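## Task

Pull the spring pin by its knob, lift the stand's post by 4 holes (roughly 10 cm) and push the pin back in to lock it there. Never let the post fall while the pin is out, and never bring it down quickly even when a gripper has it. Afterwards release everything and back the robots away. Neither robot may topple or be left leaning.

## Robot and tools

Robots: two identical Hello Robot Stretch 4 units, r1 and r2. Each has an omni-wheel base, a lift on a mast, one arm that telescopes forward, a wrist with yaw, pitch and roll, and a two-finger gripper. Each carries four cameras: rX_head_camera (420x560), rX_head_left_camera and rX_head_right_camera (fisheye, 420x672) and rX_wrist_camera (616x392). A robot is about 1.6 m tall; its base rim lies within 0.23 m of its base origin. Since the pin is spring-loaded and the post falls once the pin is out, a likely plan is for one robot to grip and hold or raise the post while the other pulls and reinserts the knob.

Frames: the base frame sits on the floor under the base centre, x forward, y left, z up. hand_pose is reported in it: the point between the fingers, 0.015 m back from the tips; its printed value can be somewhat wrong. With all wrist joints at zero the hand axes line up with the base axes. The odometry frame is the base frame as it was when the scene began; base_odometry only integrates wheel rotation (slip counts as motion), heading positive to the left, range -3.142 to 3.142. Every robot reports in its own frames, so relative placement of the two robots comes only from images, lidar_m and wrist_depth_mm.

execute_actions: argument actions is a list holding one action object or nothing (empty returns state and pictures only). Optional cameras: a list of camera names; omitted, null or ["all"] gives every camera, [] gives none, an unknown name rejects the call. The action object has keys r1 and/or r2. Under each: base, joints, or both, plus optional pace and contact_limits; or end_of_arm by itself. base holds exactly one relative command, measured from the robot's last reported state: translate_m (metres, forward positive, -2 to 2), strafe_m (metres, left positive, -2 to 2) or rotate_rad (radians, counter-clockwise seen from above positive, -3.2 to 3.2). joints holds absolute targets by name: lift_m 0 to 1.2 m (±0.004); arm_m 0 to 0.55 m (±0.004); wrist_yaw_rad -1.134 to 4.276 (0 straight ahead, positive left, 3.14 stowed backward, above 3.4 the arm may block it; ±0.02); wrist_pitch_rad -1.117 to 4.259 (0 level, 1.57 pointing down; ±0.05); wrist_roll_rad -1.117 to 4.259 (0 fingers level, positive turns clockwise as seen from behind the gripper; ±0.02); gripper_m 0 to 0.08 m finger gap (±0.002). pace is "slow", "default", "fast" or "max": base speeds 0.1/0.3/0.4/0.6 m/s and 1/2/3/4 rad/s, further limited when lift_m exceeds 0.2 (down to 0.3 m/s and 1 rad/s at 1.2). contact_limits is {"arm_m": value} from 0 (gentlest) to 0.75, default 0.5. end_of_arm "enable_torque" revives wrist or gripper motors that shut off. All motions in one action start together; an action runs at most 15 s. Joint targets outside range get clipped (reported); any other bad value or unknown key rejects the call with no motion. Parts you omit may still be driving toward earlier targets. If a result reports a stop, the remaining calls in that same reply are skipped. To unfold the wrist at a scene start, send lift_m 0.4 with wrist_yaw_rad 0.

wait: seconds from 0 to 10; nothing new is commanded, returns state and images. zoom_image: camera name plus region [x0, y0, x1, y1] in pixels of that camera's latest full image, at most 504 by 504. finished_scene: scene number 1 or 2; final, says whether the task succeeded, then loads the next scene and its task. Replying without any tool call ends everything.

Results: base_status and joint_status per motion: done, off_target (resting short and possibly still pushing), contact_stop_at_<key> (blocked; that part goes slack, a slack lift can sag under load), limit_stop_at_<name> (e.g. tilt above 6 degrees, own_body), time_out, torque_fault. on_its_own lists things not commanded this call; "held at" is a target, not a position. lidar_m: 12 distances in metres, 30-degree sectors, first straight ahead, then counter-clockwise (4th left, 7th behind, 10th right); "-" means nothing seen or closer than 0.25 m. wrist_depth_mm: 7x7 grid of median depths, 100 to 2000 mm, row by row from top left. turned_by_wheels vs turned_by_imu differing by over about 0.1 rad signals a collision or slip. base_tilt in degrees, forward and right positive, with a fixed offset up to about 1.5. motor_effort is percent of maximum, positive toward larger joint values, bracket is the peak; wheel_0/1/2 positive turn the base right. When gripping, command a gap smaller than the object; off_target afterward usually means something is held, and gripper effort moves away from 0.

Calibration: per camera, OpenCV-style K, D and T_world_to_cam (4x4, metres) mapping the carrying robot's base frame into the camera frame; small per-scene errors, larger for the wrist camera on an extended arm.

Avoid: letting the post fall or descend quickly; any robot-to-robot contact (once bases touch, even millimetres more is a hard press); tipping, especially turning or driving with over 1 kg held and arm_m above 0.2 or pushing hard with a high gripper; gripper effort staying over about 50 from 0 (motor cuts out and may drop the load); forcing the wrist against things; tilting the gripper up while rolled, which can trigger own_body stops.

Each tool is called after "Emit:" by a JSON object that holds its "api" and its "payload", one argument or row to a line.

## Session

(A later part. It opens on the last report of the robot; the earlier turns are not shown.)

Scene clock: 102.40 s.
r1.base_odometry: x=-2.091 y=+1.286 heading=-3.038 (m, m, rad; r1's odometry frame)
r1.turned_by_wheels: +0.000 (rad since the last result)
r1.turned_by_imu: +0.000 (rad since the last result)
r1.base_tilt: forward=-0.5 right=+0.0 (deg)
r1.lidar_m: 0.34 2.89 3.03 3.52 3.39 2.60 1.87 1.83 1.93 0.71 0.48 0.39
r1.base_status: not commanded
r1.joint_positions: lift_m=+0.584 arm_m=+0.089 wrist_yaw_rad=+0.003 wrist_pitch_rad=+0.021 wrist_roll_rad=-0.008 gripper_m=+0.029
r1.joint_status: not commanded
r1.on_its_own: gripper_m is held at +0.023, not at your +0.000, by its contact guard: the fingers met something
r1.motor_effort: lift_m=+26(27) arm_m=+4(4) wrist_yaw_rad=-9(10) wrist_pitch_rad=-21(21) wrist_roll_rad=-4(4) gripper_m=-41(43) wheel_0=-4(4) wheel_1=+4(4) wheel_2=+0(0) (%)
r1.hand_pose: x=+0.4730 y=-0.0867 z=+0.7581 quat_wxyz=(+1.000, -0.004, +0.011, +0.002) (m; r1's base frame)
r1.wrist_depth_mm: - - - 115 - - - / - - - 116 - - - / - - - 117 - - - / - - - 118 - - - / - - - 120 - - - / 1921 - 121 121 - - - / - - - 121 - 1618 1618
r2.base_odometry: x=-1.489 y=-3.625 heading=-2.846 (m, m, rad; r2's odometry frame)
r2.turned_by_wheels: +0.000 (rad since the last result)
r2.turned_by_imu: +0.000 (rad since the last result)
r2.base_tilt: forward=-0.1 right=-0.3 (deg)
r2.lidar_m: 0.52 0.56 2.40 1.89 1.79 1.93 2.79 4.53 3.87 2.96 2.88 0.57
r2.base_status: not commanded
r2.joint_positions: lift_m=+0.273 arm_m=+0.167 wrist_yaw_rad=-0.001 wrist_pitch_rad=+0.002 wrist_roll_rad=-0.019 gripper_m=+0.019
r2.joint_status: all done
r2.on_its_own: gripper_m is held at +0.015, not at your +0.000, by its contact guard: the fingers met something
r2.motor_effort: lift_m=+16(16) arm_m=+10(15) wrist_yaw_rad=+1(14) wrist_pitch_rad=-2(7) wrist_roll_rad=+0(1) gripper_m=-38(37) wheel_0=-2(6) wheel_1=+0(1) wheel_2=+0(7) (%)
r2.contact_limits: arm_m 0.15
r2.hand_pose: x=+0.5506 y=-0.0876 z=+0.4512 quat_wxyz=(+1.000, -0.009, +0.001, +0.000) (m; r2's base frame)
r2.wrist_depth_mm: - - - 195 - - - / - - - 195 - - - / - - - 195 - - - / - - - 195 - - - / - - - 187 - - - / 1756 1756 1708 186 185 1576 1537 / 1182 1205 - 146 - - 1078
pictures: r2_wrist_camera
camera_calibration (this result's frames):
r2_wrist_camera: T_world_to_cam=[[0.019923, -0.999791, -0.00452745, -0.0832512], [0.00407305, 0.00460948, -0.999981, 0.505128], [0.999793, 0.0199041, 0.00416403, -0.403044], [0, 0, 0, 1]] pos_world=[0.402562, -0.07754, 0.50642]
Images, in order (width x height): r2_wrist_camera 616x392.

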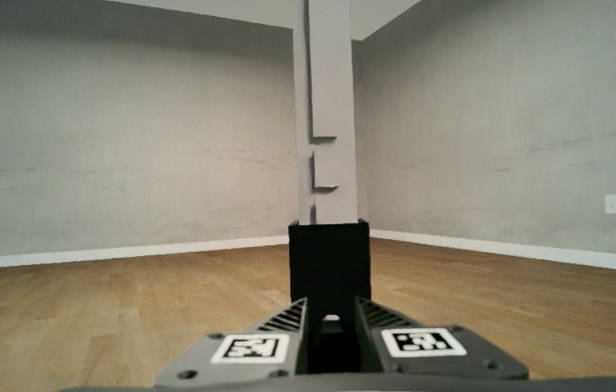

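Emit:
{"api": "execute_actions", "payload": {
  "actions": [
    {"r2": {"joints": {"gripper_m": 0.05}}}
  ],
  "cameras": []
}}

Emit:
{"api": "execute_actions", "payload": {
  "actions": [
    {"r1": {"joints": {"lift_m": 0.597}, "pace": "slow"}, "r2": {"joints": {"arm_m": 0.115}}}
  ],
  "cameras": ["r2_wrist_camera"]
}}

Emit:
{"api": "execute_actions", "payload": {
  "actions": [
    {"r1": {"joints": {"lift_m": 0.588}, "pace": "slow"}}
  ],
  "cameras": ["r2_wrist_camera"]
}}

Scene clock: 108.57 s.
r1.base_odometry: x=-2.091 y=+1.286 heading=-3.038 (m, m, rad; r1's odometry frame)
r1.turned_by_wheels: +0.000 (rad since the last result)
r1.turned_by_imu: -0.001 (rad since the last result)
r1.base_tilt: forward=-0.5 right=+0.0 (deg)
r1.lidar_m: 0.34 2.88 3.03 3.51 3.40 2.59 1.89 1.82 1.91 0.70 0.48 0.40
r1.base_status: not commanded
r1.joint_positions: lift_m=+0.584 arm_m=+0.089 wrist_yaw_rad=+0.003 wrist_pitch_rad=+0.021 wrist_roll_rad=-0.008 gripper_m=+0.029
r1.joint_status: not commanded
r1.on_its_own: gripper_m is held at +0.023, not at your +0.000, by its contact guard: the fingers met something
r1.motor_effort: lift_m=+27(27) arm_m=+4(5) wrist_yaw_rad=-10(10) wrist_pitch_rad=-22(22) wrist_roll_rad=-3(3) gripper_m=-43(42) wheel_0=-3(4) wheel_1=+3(4) wheel_2=+0(0) (%)
r1.hand_pose: x=+0.4730 y=-0.0867 z=+0.7581 quat_wxyz=(+1.000, -0.004, +0.011, +0.002) (m; r1's base frame)
r1.wrist_depth_mm: - - - 115 - - - / - - - 116 - - - / - - - 117 - - - / - - - 118 - - - / - - - 119 - - - / 1921 - 121 121 - - - / - - - 121 - 1618 1576
r2.base_odometry: x=-1.489 y=-3.625 heading=-2.846 (m, m, rad; r2's odometry frame)
r2.turned_by_wheels: +0.000 (rad since the last result)
r2.turned_by_imu: -0.001 (rad since the last result)
r2.base_tilt: forward=-0.2 right=-0.3 (deg)
r2.lidar_m: 0.51 0.57 2.39 1.88 1.79 1.95 2.82 4.52 3.89 2.97 2.88 0.54
r2.base_status: not commanded
r2.joint_positions: lift_m=+0.273 arm_m=+0.167 wrist_yaw_rad=+0.000 wrist_pitch_rad=+0.003 wrist_roll_rad=-0.019 gripper_m=+0.050
r2.joint_status: all done
r2.motor_effort: lift_m=+17(16) arm_m=+9(10) wrist_yaw_rad=+0(1) wrist_pitch_rad=-5(5) wrist_roll_rad=+0(0) gripper_m=+2(33) wheel_0=-2(2) wheel_1=+0(1) wheel_2=+0(0) (%)
r2.hand_pose: x=+0.5510 y=-0.0875 z=+0.4510 quat_wxyz=(+1.000, -0.009, +0.001, +0.000) (m; r2's base frame)
r2.wrist_depth_mm: - - - 195 - - - / - - - 195 - - - / - - - 195 - - - / - - - 195 - - - / - - - 186 - - - / 1756 1756 1708 186 185 1618 1499 / 1160 1229 104 146 147 - -
pictures: none
No camera images: the call's "cameras" was empty. Leave "cameras" out to get every camera's image.

Scene clock: 109.60 s.
r1.base_odometry: x=-2.091 y=+1.286 heading=-3.038 (m, m, rad; r1's odometry frame)
r1.turned_by_wheels: +0.000 (rad since the last result)
r1.turned_by_imu: +0.000 (rad since the last result)
r1.base_tilt: forward=-0.5 right=+0.0 (deg)
r1.lidar_m: 0.36 2.90 3.03 3.51 3.40 2.57 1.88 1.81 1.94 0.69 0.51 0.35
r1.base_status: not commanded
r1.joint_positions: lift_m=+0.596 arm_m=+0.089 wrist_yaw_rad=+0.003 wrist_pitch_rad=+0.022 wrist_roll_rad=-0.008 gripper_m=+0.029
r1.joint_status: all done
r1.on_its_own: gripper_m is held at +0.023, not at your +0.000, by its contact guard: the fingers met something
r1.motor_effort: lift_m=+26(29) arm_m=+4(4) wrist_yaw_rad=-7(11) wrist_pitch_rad=-23(27) wrist_roll_rad=-2(3) gripper_m=-41(42) wheel_0=-3(3) wheel_1=+3(4) wheel_2=+0(0) (%)
r1.hand_pose: x=+0.4730 y=-0.0868 z=+0.7700 quat_wxyz=(+1.000, -0.004, +0.011, +0.001) (m; r1's base frame)
r1.wrist_depth_mm: - - - 115 - - - / - - - 116 - - - / - - - 117 - - - / - - - 118 - - - / - - - 119 - - - / - - 120 121 - - - / - - - 121 - 1708 1661
r2.base_odometry: x=-1.489 y=-3.625 heading=-2.846 (m, m, rad; r2's odometry frame)
r2.turned_by_wheels: +0.000 (rad since the last result)
r2.turned_by_imu: +0.000 (rad since the last result)
r2.base_tilt: forward=-0.2 right=-0.3 (deg)
r2.lidar_m: 0.49 0.58 2.41 1.89 1.82 1.93 2.82 4.53 3.92 2.97 2.89 0.51
r2.base_status: not commanded
r2.joint_positions: lift_m=+0.273 arm_m=+0.117 wrist_yaw_rad=+0.000 wrist_pitch_rad=+0.003 wrist_roll_rad=-0.019 gripper_m=+0.050
r2.joint_status: all done
r2.motor_effort: lift_m=+17(16) arm_m=-8(9) wrist_yaw_rad=-1(0) wrist_pitch_rad=-6(6) wrist_roll_rad=+1(1) gripper_m=+0(2) wheel_0=-2(2) wheel_1=+0(1) wheel_2=+0(0) (%)
r2.hand_pose: x=+0.5001 y=-0.0874 z=+0.4510 quat_wxyz=(+1.000, -0.009, +0.001, +0.000) (m; r2's base frame)
r2.wrist_depth_mm: - - - - - - - / - - - - - - - / - - - 245 - - - / - - - 246 - - - / - - - 237 - - - / 1756 1756 1708 236 1366 1576 1537 / 1160 1229 104 236 192 - -
pictures: r2_wrist_camera
camera_calibration (this result's frames):
r2_wrist_camera: T_world_to_cam=[[0.0206262, -0.999778, -0.00438465, -0.0825093], [0.00287317, 0.00444484, -0.999986, 0.505667], [0.999783, 0.0206134, 0.00296421, -0.351884], [0, 0, 0, 1]] pos_world=[0.352057, -0.0774851, 0.506341]
Images, in order (width x height): r2_wrist_camera 616x392.

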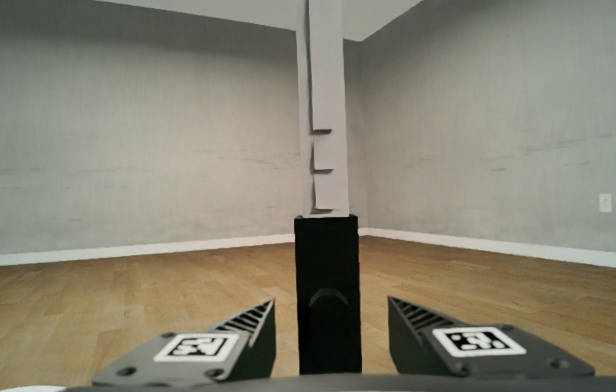

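Scene clock: 110.30 s.
r1.base_odometry: x=-2.091 y=+1.286 heading=-3.038 (m, m, rad; r1's odometry frame)
r1.turned_by_wheels: +0.000 (rad since the last result)
r1.turned_by_imu: +0.000 (rad since the last result)
r1.base_tilt: forward=-0.5 right=-0.1 (deg)
r1.lidar_m: 0.35 2.89 3.05 3.50 3.39 2.57 1.89 1.82 1.92 0.70 0.53 0.38
r1.base_status: not commanded
r1.joint_positions: lift_m=+0.589 arm_m=+0.089 wrist_yaw_rad=+0.001 wrist_pitch_rad=+0.013 wrist_roll_rad=-0.009 gripper_m=+0.028
r1.joint_status: all done
r1.on_its_own: gripper_m is held at +0.023, not at your +0.000, by its contact guard: the fingers met something
r1.motor_effort: lift_m=+12(25) arm_m=+4(4) wrist_yaw_rad=-4(8) wrist_pitch_rad=+3(22) wrist_roll_rad=+1(3) gripper_m=-40(41) wheel_0=-2(3) wheel_1=+4(4) wheel_2=+0(0) (%)
r1.hand_pose: x=+0.4729 y=-0.0871 z=+0.7642 quat_wxyz=(+1.000, -0.005, +0.006, +0.001) (m; r1's base frame)
r1.wrist_depth_mm: - - - 116 - - - / - - - 117 - - - / - - - 118 - - - / - - - 119 - - - / - - - 120 - - - / - - 121 121 - - - / - - - 121 - 1756 1708
r2.base_odometry: x=-1.489 y=-3.625 heading=-2.846 (m, m, rad; r2's odometry frame)
r2.turned_by_wheels: +0.000 (rad since the last result)
r2.turned_by_imu: +0.000 (rad since the last result)
r2.base_tilt: forward=-0.1 right=-0.3 (deg)
r2.lidar_m: 0.51 0.56 2.38 1.89 1.81 1.93 2.84 4.53 3.89 2.96 2.88 0.50
r2.base_status: not commanded
r2.joint_positions: lift_m=+0.273 arm_m=+0.117 wrist_yaw_rad=+0.000 wrist_pitch_rad=+0.003 wrist_roll_rad=-0.019 gripper_m=+0.050
r2.joint_status: not commanded
r2.motor_effort: lift_m=+16(16) arm_m=-8(8) wrist_yaw_rad=-1(1) wrist_pitch_rad=-6(6) wrist_roll_rad=+1(1) gripper_m=+0(2) wheel_0=-2(2) wheel_1=-1(0) wheel_2=+0(0) (%)
r2.hand_pose: x=+0.5001 y=-0.0874 z=+0.4510 quat_wxyz=(+1.000, -0.009, +0.001, +0.000) (m; r2's base frame)
r2.wrist_depth_mm: - - - - - - - / - - - - - - - / - - - 246 - - - / - - - 245 - - - / - - - 237 - - - / 1808 1756 1708 236 1366 1576 1499 / 1160 1205 104 236 192 - -
pictures: r2_wrist_camera
camera_calibration (this result's frames):
r2_wrist_camera: T_world_to_cam=[[0.0206264, -0.999778, -0.00438466, -0.0825093], [0.0028731, 0.00444485, -0.999986, 0.505667], [0.999783, 0.0206135, 0.00296414, -0.351884], [0, 0, 0, 1]] pos_world=[0.352057, -0.0774851, 0.506341]
Images, in order (width x height): r2_wrist_camera 616x392.

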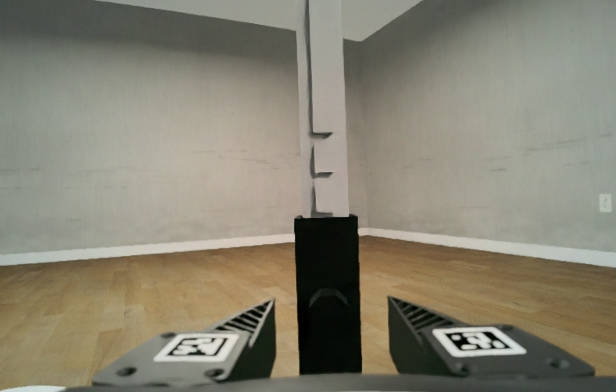

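The pin is carrying the post: r1's wrist pitch effort went positive and the post stopped moving down. I'll release and back both robots off.

Emit:
{"api": "execute_actions", "payload": {
  "actions": [
    {"r1": {"joints": {"gripper_m": 0.07}}, "r2": {"joints": {"arm_m": 0.0}, "pace": "fast"}}
  ],
  "cameras": []
}}

Emit:
{"api": "execute_actions", "payload": {
  "actions": [
    {"r1": {"base": {"translate_m": -0.4}, "joints": {"arm_m": 0.005}, "pace": "fast"}, "r2": {"base": {"translate_m": -0.35}, "pace": "fast"}}
  ],
  "cameras": ["r1_wrist_camera", "r2_wrist_camera"]
}}

Scene clock: 115.60 s.
r1.base_odometry: x=-2.091 y=+1.286 heading=-3.038 (m, m, rad; r1's odometry frame)
r1.turned_by_wheels: +0.000 (rad since the last result)
r1.turned_by_imu: -0.001 (rad since the last result)
r1.base_tilt: forward=-0.5 right=+0.0 (deg)
r1.lidar_m: 0.34 2.88 3.04 3.50 3.40 2.59 1.88 1.82 1.96 0.71 0.57 0.37
r1.base_status: not commanded
r1.joint_positions: lift_m=+0.588 arm_m=+0.089 wrist_yaw_rad=+0.000 wrist_pitch_rad=+0.016 wrist_roll_rad=-0.009 gripper_m=+0.070
r1.joint_status: all done
r1.motor_effort: lift_m=+15(15) arm_m=+4(4) wrist_yaw_rad=-1(4) wrist_pitch_rad=-7(8) wrist_roll_rad=+0(1) gripper_m=+2(38) wheel_0=-1(2) wheel_1=+3(3) wheel_2=+0(0) (%)
r1.hand_pose: x=+0.4728 y=-0.0874 z=+0.7632 quat_wxyz=(+1.000, -0.005, +0.008, +0.000) (m; r1's base frame)
r1.wrist_depth_mm: - - - 116 - - - / - - - 117 - - - / - - - 118 - - - / - - - 119 - - - / - - - 120 - - - / - - 148 121 152 - - / - - 138 121 128 - -
r2.base_odometry: x=-1.489 y=-3.625 heading=-2.846 (m, m, rad; r2's odometry frame)
r2.turned_by_wheels: +0.000 (rad since the last result)
r2.turned_by_imu: -0.001 (rad since the last result)
r2.base_tilt: forward=-0.1 right=-0.3 (deg)
r2.lidar_m: 0.51 0.55 2.39 1.85 1.83 1.98 2.81 4.51 3.87 2.96 2.88 0.51
r2.base_status: not commanded
r2.joint_positions: lift_m=+0.273 arm_m=+0.002 wrist_yaw_rad=+0.000 wrist_pitch_rad=+0.003 wrist_roll_rad=-0.019 gripper_m=+0.050
r2.joint_status: all done
r2.motor_effort: lift_m=+17(17) arm_m=-9(9) wrist_yaw_rad=-1(2) wrist_pitch_rad=-6(6) wrist_roll_rad=+1(1) gripper_m=+2(2) wheel_0=-2(2) wheel_1=-1(0) wheel_2=+0(0) (%)
r2.hand_pose: x=+0.3851 y=-0.0875 z=+0.4510 quat_wxyz=(+1.000, -0.009, +0.002, +0.000) (m; r2's base frame)
r2.wrist_depth_mm: - - - - - - - / - - - - - - - / - - - - - - - / - - - - - - - / - - - - - - - / 1808 1708 1708 351 1618 1576 1537 / 1182 1255 104 351 627 - -
pictures: none
No camera images: the call's "cameras" was empty. Leave "cameras" out to get every camera's image.

Scene clock: 117.97 s.
r1.base_odometry: x=-1.694 y=+1.328 heading=-3.038 (m, m, rad; r1's odometry frame)
r1.turned_by_wheels: +0.000 (rad since the last result)
r1.turned_by_imu: +0.000 (rad since the last result)
r1.base_tilt: forward=-0.5 right=+0.0 (deg)
r1.lidar_m: 0.76 3.23 3.41 3.32 3.21 2.07 1.52 1.45 1.57 2.19 1.10 1.06
r1.base_status: done
r1.joint_positions: lift_m=+0.588 arm_m=+0.006 wrist_yaw_rad=+0.000 wrist_pitch_rad=+0.016 wrist_roll_rad=-0.009 gripper_m=+0.070
r1.joint_status: all done
r1.motor_effort: lift_m=+15(15) arm_m=-6(7) wrist_yaw_rad=+0(1) wrist_pitch_rad=-6(7) wrist_roll_rad=+1(1) gripper_m=+1(2) wheel_0=+0(8) wheel_1=+0(7) wheel_2=+0(13) (%)
r1.hand_pose: x=+0.3896 y=-0.0874 z=+0.7632 quat_wxyz=(+1.000, -0.005, +0.008, +0.000) (m; r1's base frame)
r1.wrist_depth_mm: - - - - - - - / - - - - - - - / - - - - - - - / - - - - - - - / - - - - - - - / - - 158 - 152 - - / - - 1661 1661 128 - -
r2.base_odometry: x=-1.154 y=-3.523 heading=-2.846 (m, m, rad; r2's odometry frame)
r2.turned_by_wheels: +0.000 (rad since the last result)
r2.turned_by_imu: +0.000 (rad since the last result)
r2.base_tilt: forward=-0.1 right=-0.3 (deg)
r2.lidar_m: 0.85 0.98 2.23 1.69 1.67 1.79 2.54 4.21 4.11 3.11 3.05 3.24
r2.base_status: done
r2.joint_positions: lift_m=+0.273 arm_m=+0.001 wrist_yaw_rad=+0.000 wrist_pitch_rad=+0.003 wrist_roll_rad=-0.019 gripper_m=+0.050
r2.joint_status: not commanded
r2.motor_effort: lift_m=+16(16) arm_m=-8(9) wrist_yaw_rad=-1(1) wrist_pitch_rad=-6(6) wrist_roll_rad=+1(1) gripper_m=+1(2) wheel_0=+1(7) wheel_1=+0(6) wheel_2=-1(10) (%)
r2.hand_pose: x=+0.3851 y=-0.0874 z=+0.4510 quat_wxyz=(+1.000, -0.009, +0.002, +0.000) (m; r2's base frame)
r2.wrist_depth_mm: - - - - - - - / 768 - - - - - - / - - - - - - - / - - - - - - - / - - - - - - - / 1708 1756 1756 1537 1661 1576 1537 / 842 1205 104 1078 627 - -
pictures: r1_wrist_camera, r2_wrist_camera
camera_calibration (this result's frames):
r1_wrist_camera: T_world_to_cam=[[-0.000665227, -0.999457, 0.0329558, -0.114912], [-0.0634271, -0.0328472, -0.997446, 0.828954], [0.997986, -0.00275382, -0.0633708, -0.194226], [0, 0, 0, 1]] pos_world=[0.246337, -0.0881555, 0.818316]
r2_wrist_camera: T_world_to_cam=[[0.0206496, -0.999777, -0.00438712, -0.0801396], [0.0027612, 0.00444507, -0.999986, 0.506016], [0.999783, 0.0206372, 0.00285237, -0.23683], [0, 0, 0, 1]] pos_world=[0.237036, -0.0774835, 0.506333]
Images, in order (width x height): r1_wrist_camera 616x392, r2_wrist_camera 616x392.

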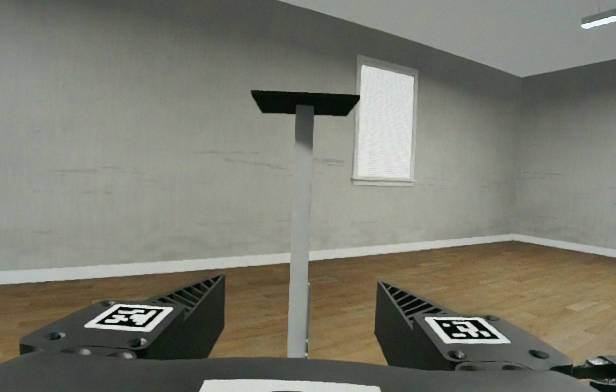

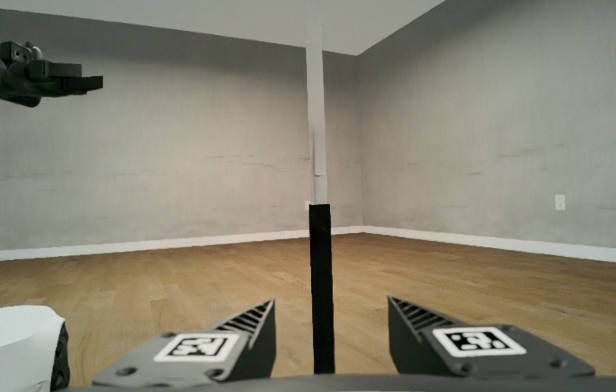

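Emit:
{"api": "finished_scene", "payload": {
  "scene": 2
}}

The scene is finished: the task was done.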